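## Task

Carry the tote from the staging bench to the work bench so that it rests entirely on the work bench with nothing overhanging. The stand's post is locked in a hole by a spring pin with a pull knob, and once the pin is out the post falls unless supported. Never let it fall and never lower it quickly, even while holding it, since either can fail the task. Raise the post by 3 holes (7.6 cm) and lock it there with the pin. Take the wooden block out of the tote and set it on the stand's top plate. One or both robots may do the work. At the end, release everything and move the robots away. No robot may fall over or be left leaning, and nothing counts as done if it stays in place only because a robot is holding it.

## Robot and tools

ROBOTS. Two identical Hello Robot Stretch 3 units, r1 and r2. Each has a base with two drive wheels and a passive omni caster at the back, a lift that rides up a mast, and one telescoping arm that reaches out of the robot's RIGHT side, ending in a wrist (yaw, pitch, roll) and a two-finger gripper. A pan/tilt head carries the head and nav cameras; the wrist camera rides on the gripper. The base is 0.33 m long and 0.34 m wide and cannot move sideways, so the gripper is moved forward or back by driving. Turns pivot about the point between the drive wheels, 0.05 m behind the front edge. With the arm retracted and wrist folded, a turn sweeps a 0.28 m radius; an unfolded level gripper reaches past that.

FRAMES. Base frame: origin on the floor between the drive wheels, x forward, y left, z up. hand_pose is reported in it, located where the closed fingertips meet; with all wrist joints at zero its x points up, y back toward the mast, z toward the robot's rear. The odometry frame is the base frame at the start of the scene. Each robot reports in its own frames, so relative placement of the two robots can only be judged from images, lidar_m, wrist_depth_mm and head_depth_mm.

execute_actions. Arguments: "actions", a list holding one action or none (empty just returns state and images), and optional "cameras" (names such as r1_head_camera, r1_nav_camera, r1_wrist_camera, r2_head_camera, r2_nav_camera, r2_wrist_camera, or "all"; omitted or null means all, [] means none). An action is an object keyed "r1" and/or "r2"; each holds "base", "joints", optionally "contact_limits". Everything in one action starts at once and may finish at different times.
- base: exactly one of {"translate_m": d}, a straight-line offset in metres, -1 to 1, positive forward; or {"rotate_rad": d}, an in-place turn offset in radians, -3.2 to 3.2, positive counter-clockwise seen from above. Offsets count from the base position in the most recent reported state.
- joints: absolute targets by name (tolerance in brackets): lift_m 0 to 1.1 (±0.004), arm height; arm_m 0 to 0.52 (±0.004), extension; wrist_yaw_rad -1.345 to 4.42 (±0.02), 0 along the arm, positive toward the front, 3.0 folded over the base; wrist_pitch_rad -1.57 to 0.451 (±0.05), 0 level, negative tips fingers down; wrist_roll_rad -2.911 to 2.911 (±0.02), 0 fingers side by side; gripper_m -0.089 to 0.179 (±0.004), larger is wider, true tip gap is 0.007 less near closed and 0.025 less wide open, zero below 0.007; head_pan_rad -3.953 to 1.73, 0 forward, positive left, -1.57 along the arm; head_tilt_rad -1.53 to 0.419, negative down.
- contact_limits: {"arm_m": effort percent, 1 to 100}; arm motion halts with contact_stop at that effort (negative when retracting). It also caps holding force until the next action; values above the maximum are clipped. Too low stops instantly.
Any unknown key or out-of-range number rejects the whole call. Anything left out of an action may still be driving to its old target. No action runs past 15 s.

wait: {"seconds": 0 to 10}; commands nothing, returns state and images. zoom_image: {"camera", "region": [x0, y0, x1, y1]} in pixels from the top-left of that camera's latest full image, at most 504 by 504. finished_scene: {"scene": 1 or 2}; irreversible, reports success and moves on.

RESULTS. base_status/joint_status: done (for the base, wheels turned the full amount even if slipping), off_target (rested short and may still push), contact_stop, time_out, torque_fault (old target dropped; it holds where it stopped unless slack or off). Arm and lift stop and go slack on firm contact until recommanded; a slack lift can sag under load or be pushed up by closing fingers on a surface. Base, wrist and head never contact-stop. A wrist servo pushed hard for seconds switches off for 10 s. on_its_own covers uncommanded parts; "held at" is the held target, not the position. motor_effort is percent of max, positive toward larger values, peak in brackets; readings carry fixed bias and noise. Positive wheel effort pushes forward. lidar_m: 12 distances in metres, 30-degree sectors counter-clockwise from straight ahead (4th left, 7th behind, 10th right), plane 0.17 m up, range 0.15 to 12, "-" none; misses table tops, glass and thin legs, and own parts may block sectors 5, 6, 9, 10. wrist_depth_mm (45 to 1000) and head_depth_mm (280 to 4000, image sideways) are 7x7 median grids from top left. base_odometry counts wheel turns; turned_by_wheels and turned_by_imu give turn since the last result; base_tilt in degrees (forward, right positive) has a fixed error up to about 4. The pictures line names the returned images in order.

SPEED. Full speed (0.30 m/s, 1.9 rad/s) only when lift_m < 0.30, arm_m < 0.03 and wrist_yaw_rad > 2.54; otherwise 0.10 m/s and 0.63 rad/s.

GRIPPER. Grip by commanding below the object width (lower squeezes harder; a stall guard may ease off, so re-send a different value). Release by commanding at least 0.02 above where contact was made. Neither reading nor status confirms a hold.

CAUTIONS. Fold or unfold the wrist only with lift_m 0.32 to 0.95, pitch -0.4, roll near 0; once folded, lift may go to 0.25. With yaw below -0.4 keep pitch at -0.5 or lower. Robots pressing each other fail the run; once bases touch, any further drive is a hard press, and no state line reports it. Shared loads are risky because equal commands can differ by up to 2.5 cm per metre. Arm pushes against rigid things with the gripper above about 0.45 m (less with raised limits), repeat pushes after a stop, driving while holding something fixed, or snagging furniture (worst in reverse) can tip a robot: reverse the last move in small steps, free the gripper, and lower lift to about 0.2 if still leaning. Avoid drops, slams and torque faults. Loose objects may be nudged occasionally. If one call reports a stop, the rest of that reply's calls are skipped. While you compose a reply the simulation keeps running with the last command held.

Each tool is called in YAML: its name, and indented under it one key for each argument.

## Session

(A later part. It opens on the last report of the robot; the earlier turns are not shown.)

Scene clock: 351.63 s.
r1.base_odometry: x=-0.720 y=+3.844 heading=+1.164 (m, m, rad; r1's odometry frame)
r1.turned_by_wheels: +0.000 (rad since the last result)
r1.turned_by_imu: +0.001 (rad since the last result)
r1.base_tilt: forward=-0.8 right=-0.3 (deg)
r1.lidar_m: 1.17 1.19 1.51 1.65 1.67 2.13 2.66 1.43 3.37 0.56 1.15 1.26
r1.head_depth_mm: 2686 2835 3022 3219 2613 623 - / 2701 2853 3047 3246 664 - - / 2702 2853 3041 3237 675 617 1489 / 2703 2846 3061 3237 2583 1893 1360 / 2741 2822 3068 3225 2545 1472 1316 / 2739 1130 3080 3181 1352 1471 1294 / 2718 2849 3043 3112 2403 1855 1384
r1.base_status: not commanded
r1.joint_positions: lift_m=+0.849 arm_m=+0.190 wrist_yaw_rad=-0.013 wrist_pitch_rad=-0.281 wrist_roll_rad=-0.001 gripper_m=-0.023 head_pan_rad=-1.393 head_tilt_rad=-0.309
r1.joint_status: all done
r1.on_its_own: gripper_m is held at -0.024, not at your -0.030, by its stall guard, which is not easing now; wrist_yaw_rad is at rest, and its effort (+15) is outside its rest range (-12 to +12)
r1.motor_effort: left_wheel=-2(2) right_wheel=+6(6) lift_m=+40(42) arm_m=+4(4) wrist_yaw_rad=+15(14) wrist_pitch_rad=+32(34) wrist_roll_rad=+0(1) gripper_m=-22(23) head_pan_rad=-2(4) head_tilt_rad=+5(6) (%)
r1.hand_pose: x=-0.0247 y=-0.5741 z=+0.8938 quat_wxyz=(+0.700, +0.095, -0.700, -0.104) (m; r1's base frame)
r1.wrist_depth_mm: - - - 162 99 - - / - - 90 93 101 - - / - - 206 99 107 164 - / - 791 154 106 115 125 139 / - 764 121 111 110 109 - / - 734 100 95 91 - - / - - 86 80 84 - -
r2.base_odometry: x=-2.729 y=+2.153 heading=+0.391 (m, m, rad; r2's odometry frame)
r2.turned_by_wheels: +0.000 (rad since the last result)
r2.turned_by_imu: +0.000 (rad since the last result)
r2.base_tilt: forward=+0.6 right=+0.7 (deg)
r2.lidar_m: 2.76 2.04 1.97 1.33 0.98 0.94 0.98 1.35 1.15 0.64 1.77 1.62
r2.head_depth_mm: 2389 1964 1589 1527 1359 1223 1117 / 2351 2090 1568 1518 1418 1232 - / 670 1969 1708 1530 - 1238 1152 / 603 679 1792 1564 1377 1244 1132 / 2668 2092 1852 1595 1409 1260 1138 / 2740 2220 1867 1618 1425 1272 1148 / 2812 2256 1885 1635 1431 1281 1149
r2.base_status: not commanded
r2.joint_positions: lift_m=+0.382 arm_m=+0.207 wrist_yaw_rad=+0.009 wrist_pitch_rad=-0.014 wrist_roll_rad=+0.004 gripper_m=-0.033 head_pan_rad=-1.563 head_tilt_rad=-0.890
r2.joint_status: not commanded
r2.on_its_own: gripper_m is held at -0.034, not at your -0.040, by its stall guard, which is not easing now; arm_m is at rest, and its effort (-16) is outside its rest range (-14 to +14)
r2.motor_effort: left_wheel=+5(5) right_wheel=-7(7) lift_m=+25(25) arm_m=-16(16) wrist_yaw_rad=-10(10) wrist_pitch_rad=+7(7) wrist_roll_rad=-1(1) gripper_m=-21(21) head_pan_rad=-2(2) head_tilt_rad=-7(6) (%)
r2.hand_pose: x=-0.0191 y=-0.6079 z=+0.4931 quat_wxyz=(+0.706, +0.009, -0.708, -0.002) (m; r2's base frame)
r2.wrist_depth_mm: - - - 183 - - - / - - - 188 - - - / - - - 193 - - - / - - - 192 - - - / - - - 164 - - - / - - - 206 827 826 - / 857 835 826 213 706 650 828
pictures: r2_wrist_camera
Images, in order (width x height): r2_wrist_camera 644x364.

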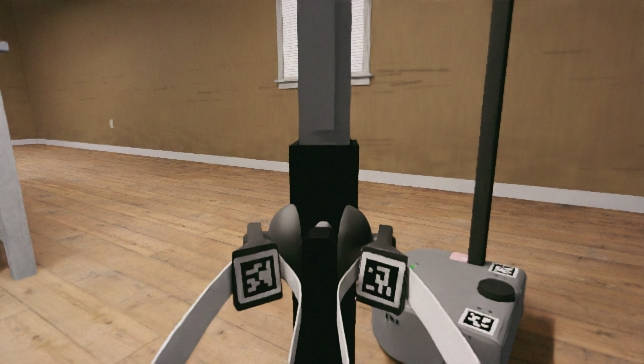

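execute_actions:
  actions:
    - {"r2":{"joints":{"gripper_m":0.07}}}
  cameras: []

execute_actions:
  actions:
    - {"r1":{"joints":{"lift_m":0.866}},"r2":{"joints":{"arm_m":0.12}}}
  cameras: ["r2_wrist_camera"]

Scene clock: 353.30 s.
r1.base_odometry: x=-0.720 y=+3.844 heading=+1.164 (m, m, rad; r1's odometry frame)
r1.turned_by_wheels: +0.000 (rad since the last result)
r1.turned_by_imu: +0.000 (rad since the last result)
r1.base_tilt: forward=-0.8 right=-0.4 (deg)
r1.lidar_m: 1.17 1.19 1.51 1.65 1.67 2.12 2.66 1.43 3.35 0.56 1.15 1.26
r1.head_depth_mm: 2674 2812 2989 3209 2637 621 - / 2662 2858 2990 3225 664 - - / 2712 2888 3012 3277 673 616 1492 / 2708 2865 3077 3243 2563 1875 991 / 2761 2825 3121 3250 2570 1812 1316 / 2754 1131 3047 3170 1356 1473 1294 / 2734 2863 3052 3129 2402 1863 1390
r1.base_status: not commanded
r1.joint_positions: lift_m=+0.849 arm_m=+0.190 wrist_yaw_rad=-0.013 wrist_pitch_rad=-0.281 wrist_roll_rad=-0.001 gripper_m=-0.023 head_pan_rad=-1.393 head_tilt_rad=-0.309
r1.joint_status: not commanded
r1.on_its_own: gripper_m is held at -0.024, not at your -0.030, by its stall guard, which is not easing now; wrist_yaw_rad is at rest, and its effort (+15) is outside its rest range (-12 to +12)
r1.motor_effort: left_wheel=-2(2) right_wheel=+5(6) lift_m=+40(40) arm_m=+4(4) wrist_yaw_rad=+15(14) wrist_pitch_rad=+32(32) wrist_roll_rad=+0(0) gripper_m=-22(22) head_pan_rad=-3(3) head_tilt_rad=+6(6) (%)
r1.hand_pose: x=-0.0247 y=-0.5741 z=+0.8939 quat_wxyz=(+0.700, +0.095, -0.700, -0.104) (m; r1's base frame)
r1.wrist_depth_mm: - - - 163 99 - - / - - 90 93 101 - - / - - 206 99 107 163 - / - 800 154 106 115 125 139 / - 765 121 110 110 109 - / - 739 101 95 91 - - / - - 86 80 84 - -
r2.base_odometry: x=-2.729 y=+2.153 heading=+0.391 (m, m, rad; r2's odometry frame)
r2.turned_by_wheels: +0.000 (rad since the last result)
r2.turned_by_imu: +0.000 (rad since the last result)
r2.base_tilt: forward=+0.5 right=+0.7 (deg)
r2.lidar_m: 2.76 2.03 1.97 1.32 0.97 0.94 0.98 1.35 1.15 0.64 1.77 1.62
r2.head_depth_mm: 2385 1994 1586 1536 1353 1224 1118 / 2335 2091 1573 1523 1419 1227 - / 671 1964 1701 1539 - 1242 1155 / 605 680 1796 1565 1387 1245 1128 / 2707 2109 1839 1606 1406 1256 1140 / 2739 2230 1876 1617 1420 1269 1150 / 2786 2262 1913 1629 1434 1282 1148
r2.base_status: not commanded
r2.joint_positions: lift_m=+0.382 arm_m=+0.206 wrist_yaw_rad=+0.004 wrist_pitch_rad=-0.016 wrist_roll_rad=+0.004 gripper_m=+0.070 head_pan_rad=-1.563 head_tilt_rad=-0.890
r2.joint_status: all done
r2.motor_effort: left_wheel=+3(5) right_wheel=-2(7) lift_m=+25(25) arm_m=-5(16) wrist_yaw_rad=-3(10) wrist_pitch_rad=+8(8) wrist_roll_rad=-1(1) gripper_m=+0(82) head_pan_rad=-3(3) head_tilt_rad=-6(7) (%)
r2.hand_pose: x=-0.0205 y=-0.6072 z=+0.4925 quat_wxyz=(+0.706, +0.007, -0.708, -0.005) (m; r2's base frame)
r2.wrist_depth_mm: - - - 184 - - - / - - - 189 - - - / - - - 194 - - - / - - - 193 - - - / - - - 197 - - - / - - - 207 762 866 - / 853 826 821 215 675 778 822
pictures: none
No camera images: the call's "cameras" was empty. Leave "cameras" out to get every camera's image.

Scene clock: 355.17 s.
r1.base_odometry: x=-0.720 y=+3.844 heading=+1.164 (m, m, rad; r1's odometry frame)
r1.turned_by_wheels: +0.000 (rad since the last result)
r1.turned_by_imu: +0.000 (rad since the last result)
r1.base_tilt: forward=-1.0 right=-0.3 (deg)
r1.lidar_m: 1.17 1.19 1.51 1.65 1.67 2.12 2.65 1.44 3.34 0.56 1.15 1.26
r1.head_depth_mm: 2681 2834 3014 3182 2608 - - / 2691 2838 3026 3203 600 - - / 2668 2848 3039 3273 647 1745 1450 / 2718 2874 3080 3250 2554 1880 1438 / 2716 2843 3061 3239 2563 1071 1320 / 2727 1132 3074 3165 1356 1470 1290 / 2733 2864 3029 3117 2417 1857 1396
r1.base_status: not commanded
r1.joint_positions: lift_m=+0.865 arm_m=+0.190 wrist_yaw_rad=-0.013 wrist_pitch_rad=-0.283 wrist_roll_rad=-0.001 gripper_m=-0.023 head_pan_rad=-1.393 head_tilt_rad=-0.309
r1.joint_status: all done
r1.on_its_own: gripper_m is held at -0.024, not at your -0.030, by its stall guard, which is not easing now; wrist_yaw_rad is at rest, and its effort (+15) is outside its rest range (-12 to +12); wrist_pitch_rad is at rest, and its effort (+33) is outside its rest range (-20 to +32)
r1.motor_effort: left_wheel=-2(1) right_wheel=+6(5) lift_m=+41(43) arm_m=+3(4) wrist_yaw_rad=+15(14) wrist_pitch_rad=+33(34) wrist_roll_rad=+0(0) gripper_m=-22(21) head_pan_rad=-4(3) head_tilt_rad=+5(5) (%)
r1.hand_pose: x=-0.0247 y=-0.5740 z=+0.9093 quat_wxyz=(+0.700, +0.095, -0.700, -0.105) (m; r1's base frame)
r1.wrist_depth_mm: - - - 158 99 - - / - - 90 93 101 - - / - - 204 99 107 163 - / - 804 154 106 116 125 140 / - 777 121 111 110 109 - / - 696 101 95 91 - - / - - 86 80 84 - -
r2.base_odometry: x=-2.729 y=+2.153 heading=+0.391 (m, m, rad; r2's odometry frame)
r2.turned_by_wheels: +0.000 (rad since the last result)
r2.turned_by_imu: +0.000 (rad since the last result)
r2.base_tilt: forward=+0.5 right=+0.6 (deg)
r2.lidar_m: 2.77 2.03 1.97 1.32 0.98 0.94 0.98 1.35 1.15 0.64 1.77 1.62
r2.head_depth_mm: 2368 1991 1595 1536 1361 1216 1118 / 2382 2092 1566 1536 1373 - - / 625 2023 1696 1549 1406 1206 1150 / 573 697 1799 1545 1381 1241 1133 / 2702 2119 1850 1599 1408 1259 1138 / 2762 2224 1874 1610 1430 1269 1144 / 2800 2248 1889 1633 1430 1283 1153
r2.base_status: not commanded
r2.joint_positions: lift_m=+0.382 arm_m=+0.120 wrist_yaw_rad=+0.003 wrist_pitch_rad=-0.017 wrist_roll_rad=+0.004 gripper_m=+0.070 head_pan_rad=-1.563 head_tilt_rad=-0.890
r2.joint_status: all done
r2.motor_effort: left_wheel=+2(3) right_wheel=-2(2) lift_m=+25(24) arm_m=-5(5) wrist_yaw_rad=-3(4) wrist_pitch_rad=+8(8) wrist_roll_rad=-1(1) gripper_m=+0(0) head_pan_rad=-2(1) head_tilt_rad=-7(6) (%)
r2.hand_pose: x=-0.0207 y=-0.5211 z=+0.4924 quat_wxyz=(+0.706, +0.007, -0.708, -0.005) (m; r2's base frame)
r2.wrist_depth_mm: - - - - - - - / - - - - - - - / - - - - - - - / - - - - - - - / - - - - - - - / - - - 968 830 - - / 845 831 817 767 764 770 839
pictures: r2_wrist_camera
Images, in order (width x height): r2_wrist_camera 644x364.

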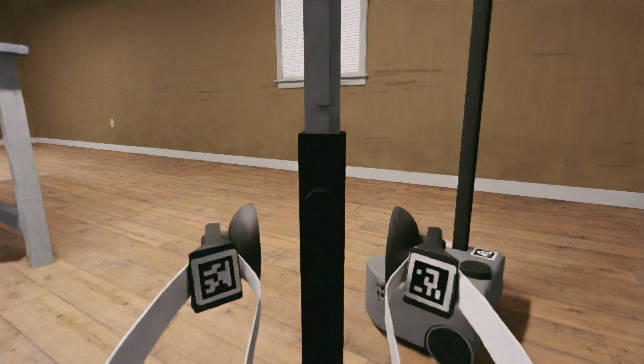

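execute_actions:
  actions:
    - {"r1":{"joints":{"lift_m":0.872}}}
  cameras: ["r2_head_camera"]

Scene clock: 355.87 s.
r1.base_odometry: x=-0.720 y=+3.844 heading=+1.164 (m, m, rad; r1's odometry frame)
r1.turned_by_wheels: +0.000 (rad since the last result)
r1.turned_by_imu: +0.000 (rad since the last result)
r1.base_tilt: forward=-1.0 right=-0.3 (deg)
r1.lidar_m: 1.17 1.19 1.51 1.65 1.67 2.12 2.66 1.43 3.38 0.56 1.15 1.26
r1.head_depth_mm: 2678 2823 3002 3210 2631 - - / 2686 2841 3018 3239 586 - - / 2698 2886 3039 3223 640 1793 1406 / 2725 2867 3066 3244 2567 1878 1435 / 2770 2846 3073 3266 2546 1071 1321 / 2760 1133 3095 3194 1349 1474 1293 / 2745 2826 3046 3088 2389 1862 1389
r1.base_status: not commanded
r1.joint_positions: lift_m=+0.871 arm_m=+0.190 wrist_yaw_rad=-0.013 wrist_pitch_rad=-0.282 wrist_roll_rad=-0.001 gripper_m=-0.023 head_pan_rad=-1.393 head_tilt_rad=-0.309
r1.joint_status: all done
r1.on_its_own: gripper_m is held at -0.024, not at your -0.030, by its stall guard, which is not easing now; wrist_yaw_rad is at rest, and its effort (+15) is outside its rest range (-12 to +12)
r1.motor_effort: left_wheel=-2(1) right_wheel=+6(6) lift_m=+39(43) arm_m=+3(4) wrist_yaw_rad=+15(15) wrist_pitch_rad=+32(33) wrist_roll_rad=+0(0) gripper_m=-22(22) head_pan_rad=-3(3) head_tilt_rad=+6(6) (%)
r1.hand_pose: x=-0.0247 y=-0.5741 z=+0.9157 quat_wxyz=(+0.700, +0.095, -0.700, -0.104) (m; r1's base frame)
r1.wrist_depth_mm: - - - 161 99 - - / - - 90 93 101 - - / - - 206 99 108 163 - / - 797 153 106 116 125 139 / - 781 121 110 111 109 - / - 741 101 95 91 - - / - - 86 80 84 - -
r2.base_odometry: x=-2.729 y=+2.153 heading=+0.391 (m, m, rad; r2's odometry frame)
r2.turned_by_wheels: +0.000 (rad since the last result)
r2.turned_by_imu: +0.000 (rad since the last result)
r2.base_tilt: forward=+0.5 right=+0.6 (deg)
r2.lidar_m: 2.77 2.03 1.96 1.33 0.98 0.94 0.98 1.35 1.15 0.64 1.76 1.62
r2.head_depth_mm: 2387 1988 1593 1534 1366 1223 1122 / 2392 2103 1554 1529 1378 - - / 610 2024 1693 1543 1390 1202 1150 / 563 735 1791 1560 1383 1252 1129 / 2693 2136 1858 1598 1412 1256 1133 / 2741 2233 1866 1610 1426 1267 1145 / 2822 2258 1894 1637 1432 1273 1153
r2.base_status: not commanded
r2.joint_positions: lift_m=+0.382 arm_m=+0.120 wrist_yaw_rad=+0.003 wrist_pitch_rad=-0.017 wrist_roll_rad=+0.004 gripper_m=+0.070 head_pan_rad=-1.563 head_tilt_rad=-0.890
r2.joint_status: not commanded
r2.motor_effort: left_wheel=+2(2) right_wheel=-2(2) lift_m=+25(25) arm_m=-5(5) wrist_yaw_rad=-3(2) wrist_pitch_rad=+8(8) wrist_roll_rad=-1(1) gripper_m=+0(0) head_pan_rad=-2(3) head_tilt_rad=-7(6) (%)
r2.hand_pose: x=-0.0207 y=-0.5211 z=+0.4924 quat_wxyz=(+0.706, +0.007, -0.708, -0.005) (m; r2's base frame)
r2.wrist_depth_mm: - - - - - - - / - - - - - - - / - - - - - - - / - - - - - - - / - - - - - - - / - - - 957 814 - - / 819 819 841 748 747 786 835
pictures: r2_head_camera (sideways: a quarter turn clockwise sets it upright)
Images, in order (width x height): r2_head_camera 896x504.

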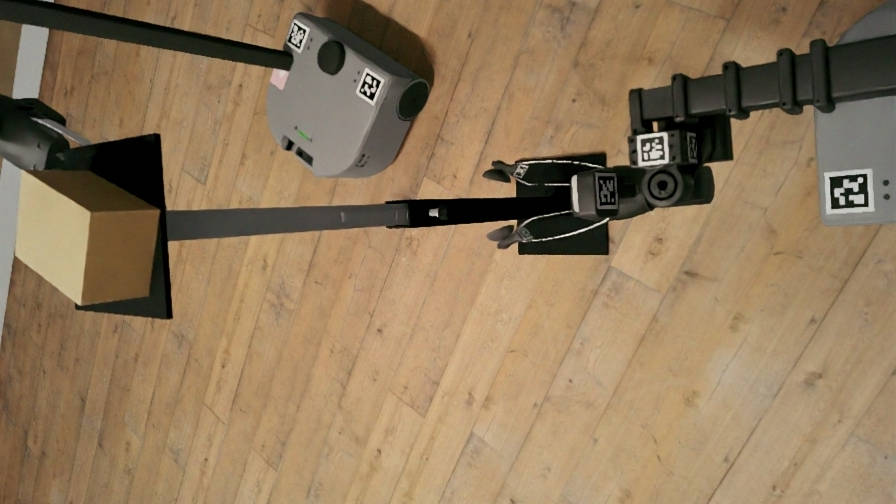

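execute_actions:
  actions:
    - {"r1":{"joints":{"lift_m":0.88}}}
  cameras: ["r2_wrist_camera"]

Scene clock: 356.73 s.
r1.base_odometry: x=-0.720 y=+3.844 heading=+1.164 (m, m, rad; r1's odometry frame)
r1.turned_by_wheels: +0.000 (rad since the last result)
r1.turned_by_imu: +0.000 (rad since the last result)
r1.base_tilt: forward=-1.0 right=-0.5 (deg)
r1.lidar_m: 1.17 1.19 1.51 1.65 1.67 2.12 2.66 1.43 3.36 0.56 1.15 1.26
r1.head_depth_mm: 2672 2813 3026 3227 2627 - - / 2691 2830 3051 3224 587 - - / 2705 2872 3023 3272 640 1747 1402 / 2712 2903 3065 3241 2554 1889 1446 / 2733 2832 3076 3255 2550 1069 1327 / 2726 1128 3088 3193 1356 1481 1292 / 2751 2860 3025 3115 2418 1852 1391
r1.base_status: not commanded
r1.joint_positions: lift_m=+0.879 arm_m=+0.190 wrist_yaw_rad=-0.015 wrist_pitch_rad=-0.313 wrist_roll_rad=-0.001 gripper_m=-0.023 head_pan_rad=-1.393 head_tilt_rad=-0.309
r1.joint_status: all done
r1.on_its_own: gripper_m is held at -0.024, not at your -0.030, by its stall guard, which is not easing now; wrist_yaw_rad is at rest, and its effort (+16) is outside its rest range (-12 to +12); wrist_pitch_rad is at rest, and its effort (+41) is outside its rest range (-20 to +32)
r1.motor_effort: left_wheel=-2(2) right_wheel=+8(8) lift_m=+48(47) arm_m=+3(4) wrist_yaw_rad=+16(17) wrist_pitch_rad=+41(42) wrist_roll_rad=+1(0) gripper_m=-21(22) head_pan_rad=-3(4) head_tilt_rad=+5(5) (%)
r1.hand_pose: x=-0.0250 y=-0.5711 z=+0.9158 quat_wxyz=(+0.698, +0.105, -0.699, -0.116) (m; r1's base frame)
r1.wrist_depth_mm: - - - 124 99 - - / - - 90 94 102 - - / - - 99 101 109 159 - / - 775 148 107 118 126 - / - 771 120 113 110 111 - / - 749 101 96 92 - - / - - 87 81 - - -
r2.base_odometry: x=-2.729 y=+2.153 heading=+0.391 (m, m, rad; r2's odometry frame)
r2.turned_by_wheels: +0.000 (rad since the last result)
r2.turned_by_imu: +0.000 (rad since the last result)
r2.base_tilt: forward=+0.5 right=+0.6 (deg)
r2.lidar_m: 2.76 2.04 1.97 1.33 0.98 0.94 0.98 1.35 1.15 0.64 1.77 1.62
r2.head_depth_mm: 2390 1986 1589 1531 1358 1223 1120 / 2433 2082 1563 1530 1378 - - / 611 2028 1696 1536 1400 1205 1154 / 563 736 1792 1560 1386 1247 1129 / 2686 2130 1852 1604 1408 1259 1137 / 2770 2221 1872 1616 1423 1268 1143 / 2766 2262 1903 1639 1438 1281 1149
r2.base_status: not commanded
r2.joint_positions: lift_m=+0.382 arm_m=+0.120 wrist_yaw_rad=+0.003 wrist_pitch_rad=-0.017 wrist_roll_rad=+0.004 gripper_m=+0.070 head_pan_rad=-1.563 head_tilt_rad=-0.890
r2.joint_status: not commanded
r2.motor_effort: left_wheel=+2(2) right_wheel=-1(2) lift_m=+24(25) arm_m=-5(5) wrist_yaw_rad=-3(2) wrist_pitch_rad=+9(8) wrist_roll_rad=-1(1) gripper_m=+0(0) head_pan_rad=-1(3) head_tilt_rad=-7(6) (%)
r2.hand_pose: x=-0.0207 y=-0.5211 z=+0.4924 quat_wxyz=(+0.706, +0.007, -0.708, -0.005) (m; r2's base frame)
r2.wrist_depth_mm: - - - - - - - / - - - - - - - / - - - - - - - / - - - - - - - / - - - - - - - / - - - 929 820 - - / 840 832 825 759 751 786 822
pictures: r2_wrist_camera
Images, in order (width x height): r2_wrist_camera 644x364.

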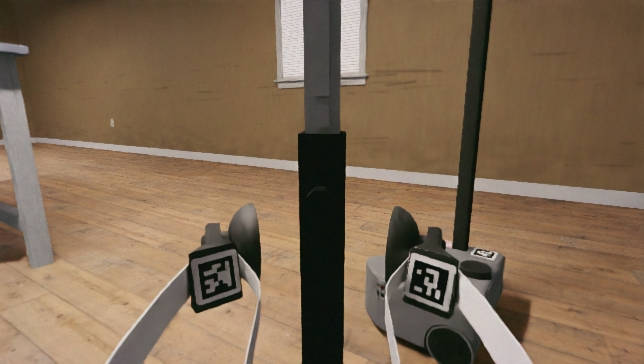

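Locked. Unload and release.

execute_actions:
  actions:
    - {"r1":{"joints":{"lift_m":0.862}}}
  cameras: []

execute_actions:
  actions:
    - {"r1":{"joints":{"gripper_m":0.07,"lift_m":0.835}}}
  cameras: []

execute_actions:
  actions:
    - {"r1":{"joints":{"arm_m":0.0}},"r2":{"joints":{"arm_m":0.0}}}
  cameras: ["r2_head_camera"]

Scene clock: 357.87 s.
r1.base_odometry: x=-0.720 y=+3.844 heading=+1.164 (m, m, rad; r1's odometry frame)
r1.turned_by_wheels: +0.000 (rad since the last result)
r1.turned_by_imu: -0.001 (rad since the last result)
r1.base_tilt: forward=-1.0 right=-0.5 (deg)
r1.lidar_m: 1.17 1.19 1.51 1.64 1.67 2.12 2.69 1.44 3.37 0.56 1.15 1.26
r1.head_depth_mm: 2696 2827 3009 3182 2609 - - / 2706 2845 3032 3200 594 - - / 2707 2871 3062 3251 640 1764 1494 / 2730 2892 3072 3260 2558 1891 1441 / 2746 2861 3094 3263 2570 1075 1323 / 2730 1133 3062 3220 1348 1476 1297 / 2743 2865 3051 3142 2401 1860 1388
r1.base_status: not commanded
r1.joint_positions: lift_m=+0.862 arm_m=+0.189 wrist_yaw_rad=-0.012 wrist_pitch_rad=-0.266 wrist_roll_rad=-0.002 gripper_m=-0.023 head_pan_rad=-1.393 head_tilt_rad=-0.309
r1.joint_status: all done
r1.on_its_own: gripper_m is held at -0.024, not at your -0.030, by its stall guard, which is not easing now; wrist_yaw_rad is at rest, and its effort (+14) is outside its rest range (-12 to +12)
r1.motor_effort: left_wheel=-2(3) right_wheel=+7(8) lift_m=+21(42) arm_m=+10(10) wrist_yaw_rad=+14(17) wrist_pitch_rad=+28(41) wrist_roll_rad=+1(1) gripper_m=-21(21) head_pan_rad=-3(2) head_tilt_rad=+5(5) (%)
r1.hand_pose: x=-0.0244 y=-0.5750 z=+0.9105 quat_wxyz=(+0.701, +0.090, -0.700, -0.098) (m; r1's base frame)
r1.wrist_depth_mm: - - - 104 101 - - / - - 94 97 105 - - / - - 208 103 111 160 - / - 779 151 109 119 124 - / - 798 117 111 105 110 - / - 733 97 90 88 - - / - - 83 76 - - -
r2.base_odometry: x=-2.729 y=+2.153 heading=+0.391 (m, m, rad; r2's odometry frame)
r2.turned_by_wheels: +0.000 (rad since the last result)
r2.turned_by_imu: +0.000 (rad since the last result)
r2.base_tilt: forward=+0.5 right=+0.6 (deg)
r2.lidar_m: 2.76 2.04 1.96 1.33 0.98 0.94 0.98 1.35 1.15 0.64 1.77 1.62
r2.head_depth_mm: 2373 1986 1587 1530 1358 1219 1117 / 2393 2098 1568 1527 1377 - - / 615 2030 1705 1541 1398 1207 1155 / 565 714 1793 1561 1382 1252 1128 / 2696 2129 1851 1599 1409 1257 1135 / 2751 2229 1881 1615 1424 1266 1140 / 2801 2253 1893 1639 1431 1279 1147
r2.base_status: not commanded
r2.joint_positions: lift_m=+0.382 arm_m=+0.120 wrist_yaw_rad=+0.003 wrist_pitch_rad=-0.017 wrist_roll_rad=+0.004 gripper_m=+0.070 head_pan_rad=-1.563 head_tilt_rad=-0.890
r2.joint_status: not commanded
r2.motor_effort: left_wheel=+2(2) right_wheel=-2(2) lift_m=+25(25) arm_m=-5(5) wrist_yaw_rad=-3(2) wrist_pitch_rad=+8(8) wrist_roll_rad=-1(1) gripper_m=+0(1) head_pan_rad=-2(2) head_tilt_rad=-6(6) (%)
r2.hand_pose: x=-0.0207 y=-0.5211 z=+0.4924 quat_wxyz=(+0.706, +0.007, -0.708, -0.005) (m; r2's base frame)
r2.wrist_depth_mm: - - - - - - - / - - - - - - - / - - - - - - - / - - - - - - - / - - - - - - - / - - - 964 844 - - / 833 835 829 754 757 795 816
pictures: none
No camera images: the call's "cameras" was empty. Leave "cameras" out to get every camera's image.

Scene clock: 359.30 s.
r1.base_odometry: x=-0.720 y=+3.844 heading=+1.164 (m, m, rad; r1's odometry frame)
r1.turned_by_wheels: +0.000 (rad since the last result)
r1.turned_by_imu: -0.008 (rad since the last result)
r1.base_tilt: forward=-1.0 right=-0.5 (deg)
r1.lidar_m: 1.17 1.19 1.50 1.64 1.67 2.10 2.83 1.43 3.35 0.56 1.15 1.27
r1.head_depth_mm: 2677 2827 3001 3245 2631 1944 - / 2687 2828 3055 3218 591 567 - / 2721 2880 3020 3262 638 1697 1448 / 2708 2881 3058 3236 2557 1894 1404 / 2746 2855 3041 3238 2556 1061 1325 / 2737 1127 3048 3221 1343 1491 1296 / 2745 2890 3052 3187 2179 1874 1383
r1.base_status: not commanded
r1.joint_positions: lift_m=+0.835 arm_m=+0.190 wrist_yaw_rad=+0.001 wrist_pitch_rad=-0.187 wrist_roll_rad=-0.004 gripper_m=+0.070 head_pan_rad=-1.393 head_tilt_rad=-0.309
r1.joint_status: all done
r1.motor_effort: left_wheel=+1(2) right_wheel=-1(6) lift_m=+22(23) arm_m=+4(12) wrist_yaw_rad=+0(13) wrist_pitch_rad=+5(27) wrist_roll_rad=+1(2) gripper_m=+0(91) head_pan_rad=-2(2) head_tilt_rad=+5(5) (%)
r1.hand_pose: x=-0.0213 y=-0.5819 z=+0.9026 quat_wxyz=(+0.706, +0.067, -0.702, -0.066) (m; r1's base frame)
r1.wrist_depth_mm: - - 86 91 97 - - / - - 90 94 101 - - / - - 95 99 107 141 - / - 176 120 104 109 107 - / - 784 98 90 84 - - / - 717 75 70 73 - - / - 933 61 63 - - -
r2.base_odometry: x=-2.729 y=+2.153 heading=+0.391 (m, m, rad; r2's odometry frame)
r2.turned_by_wheels: +0.000 (rad since the last result)
r2.turned_by_imu: +0.000 (rad since the last result)
r2.base_tilt: forward=+0.5 right=+0.6 (deg)
r2.lidar_m: 2.76 2.03 1.97 1.33 0.97 0.94 0.98 1.35 1.15 0.64 1.77 1.61
r2.head_depth_mm: 2414 1977 1598 1534 1362 1225 1119 / 2353 2101 1560 1520 1375 - - / 614 2022 1696 1544 1397 1206 1155 / 567 735 1798 1556 1386 1247 1130 / 2738 2141 1850 1596 1419 1257 1141 / 2775 2221 1874 1621 1420 1271 1143 / 2825 2251 1892 1628 1438 1279 1156
r2.base_status: not commanded
r2.joint_positions: lift_m=+0.382 arm_m=+0.120 wrist_yaw_rad=+0.003 wrist_pitch_rad=-0.017 wrist_roll_rad=+0.004 gripper_m=+0.070 head_pan_rad=-1.563 head_tilt_rad=-0.890
r2.joint_status: not commanded
r2.motor_effort: left_wheel=+2(2) right_wheel=-2(2) lift_m=+25(25) arm_m=-5(5) wrist_yaw_rad=-3(2) wrist_pitch_rad=+8(8) wrist_roll_rad=-1(1) gripper_m=+0(0) head_pan_rad=-2(3) head_tilt_rad=-6(6) (%)
r2.hand_pose: x=-0.0207 y=-0.5211 z=+0.4924 quat_wxyz=(+0.706, +0.007, -0.708, -0.005) (m; r2's base frame)
r2.wrist_depth_mm: - - - - - - - / - - - - - - - / - - - - - - - / - - - - - - - / - - - - - - - / - - - 978 826 - - / 842 828 815 756 752 802 823
pictures: none
No camera images: the call's "cameras" was empty. Leave "cameras" out to get every camera's image.

Scene clock: 361.93 s.
r1.base_odometry: x=-0.720 y=+3.844 heading=+1.164 (m, m, rad; r1's odometry frame)
r1.turned_by_wheels: +0.000 (rad since the last result)
r1.turned_by_imu: +0.001 (rad since the last result)
r1.base_tilt: forward=-1.0 right=-0.3 (deg)
r1.lidar_m: 1.17 1.19 1.50 1.65 1.67 2.10 2.83 1.43 3.38 0.56 1.15 1.27
r1.head_depth_mm: 2673 2828 3017 3222 2594 1830 1501 / 2702 2843 3017 3224 592 653 1493 / 2708 2874 3041 3269 639 655 701 / 2718 2864 3089 3257 2586 1887 1484 / 2727 2839 3054 3263 2567 1161 1341 / 2757 1126 3035 3225 1346 1519 1297 / 2717 2893 3036 3172 2182 1866 1373
r1.base_status: not commanded
r1.joint_positions: lift_m=+0.835 arm_m=+0.002 wrist_yaw_rad=+0.001 wrist_pitch_rad=-0.188 wrist_roll_rad=-0.004 gripper_m=+0.070 head_pan_rad=-1.393 head_tilt_rad=-0.309
r1.joint_status: all done
joint sent to its limit — the command would take r1.arm_m past its lower limit, so that joint was sent only as far as its limit.
r1.motor_effort: left_wheel=+1(2) right_wheel=-1(1) lift_m=+22(22) arm_m=-4(1) wrist_yaw_rad=+0(1) wrist_pitch_rad=+6(6) wrist_roll_rad=+1(2) gripper_m=+0(0) head_pan_rad=-2(3) head_tilt_rad=+5(5) (%)
r1.hand_pose: x=-0.0213 y=-0.3944 z=+0.9023 quat_wxyz=(+0.706, +0.067, -0.702, -0.066) (m; r1's base frame)
r1.wrist_depth_mm: - - - - - - - / - - - 277 - - - / - - - 326 - - - / - - - - - - - / - 932 - - - - - / - - 848 - - - - / - - - - - - -
r2.base_odometry: x=-2.729 y=+2.153 heading=+0.391 (m, m, rad; r2's odometry frame)
r2.turned_by_wheels: +0.000 (rad since the last result)
r2.turned_by_imu: +0.000 (rad since the last result)
r2.base_tilt: forward=+0.5 right=+0.7 (deg)
r2.lidar_m: 2.76 2.03 1.97 1.33 0.97 0.94 0.98 1.35 1.15 0.64 1.77 1.62
r2.head_depth_mm: 2336 1968 1594 1536 1364 1221 1119 / 2441 2104 1571 1532 1375 1237 - / 613 2037 1708 1543 1367 1274 - / 567 737 1785 1562 1399 1246 1129 / 2709 2138 1838 1609 1409 1257 1133 / 2769 2238 1875 1613 1421 1268 1144 / 2807 2238 1899 1630 1437 1281 1149
r2.base_status: not commanded
r2.joint_positions: lift_m=+0.382 arm_m=+0.003 wrist_yaw_rad=+0.003 wrist_pitch_rad=-0.017 wrist_roll_rad=+0.004 gripper_m=+0.070 head_pan_rad=-1.563 head_tilt_rad=-0.890
r2.joint_status: all done
joint sent to its limit — the command would take r2.arm_m past its lower limit, so that joint was sent only as far as its limit.
r2.motor_effort: left_wheel=+2(3) right_wheel=-2(2) lift_m=+25(25) arm_m=-5(7) wrist_yaw_rad=-2(3) wrist_pitch_rad=+8(8) wrist_roll_rad=-2(1) gripper_m=+0(0) head_pan_rad=-2(2) head_tilt_rad=-5(5) (%)
r2.hand_pose: x=-0.0208 y=-0.4034 z=+0.4923 quat_wxyz=(+0.706, +0.007, -0.708, -0.005) (m; r2's base frame)
r2.wrist_depth_mm: - - - - - - - / - - - - - - - / - - - - - - - / - - - - - - - / - - - - - - - / - - - 968 955 - - / 835 810 839 783 819 841 819
pictures: r2_head_camera (sideways: a quarter turn clockwise sets it upright)
Images, in order (width x height): r2_head_camera 896x504.

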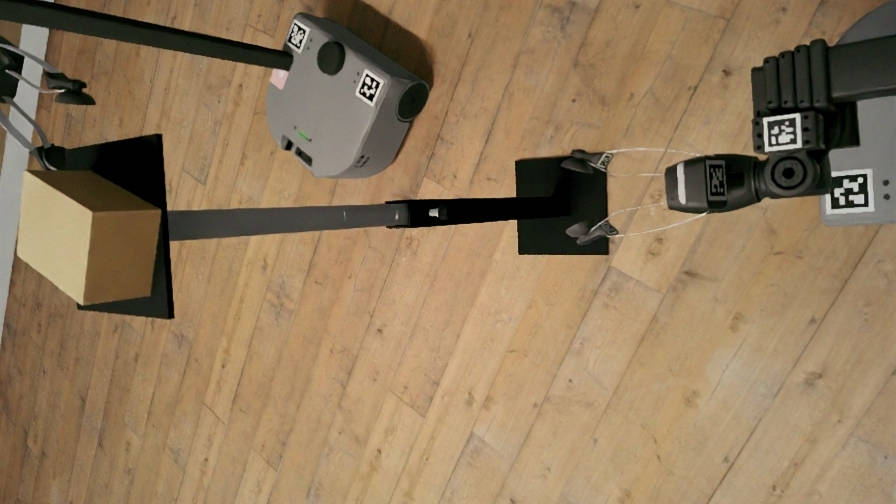

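finished_scene:
  scene: 2

The scene is finished: the task was done.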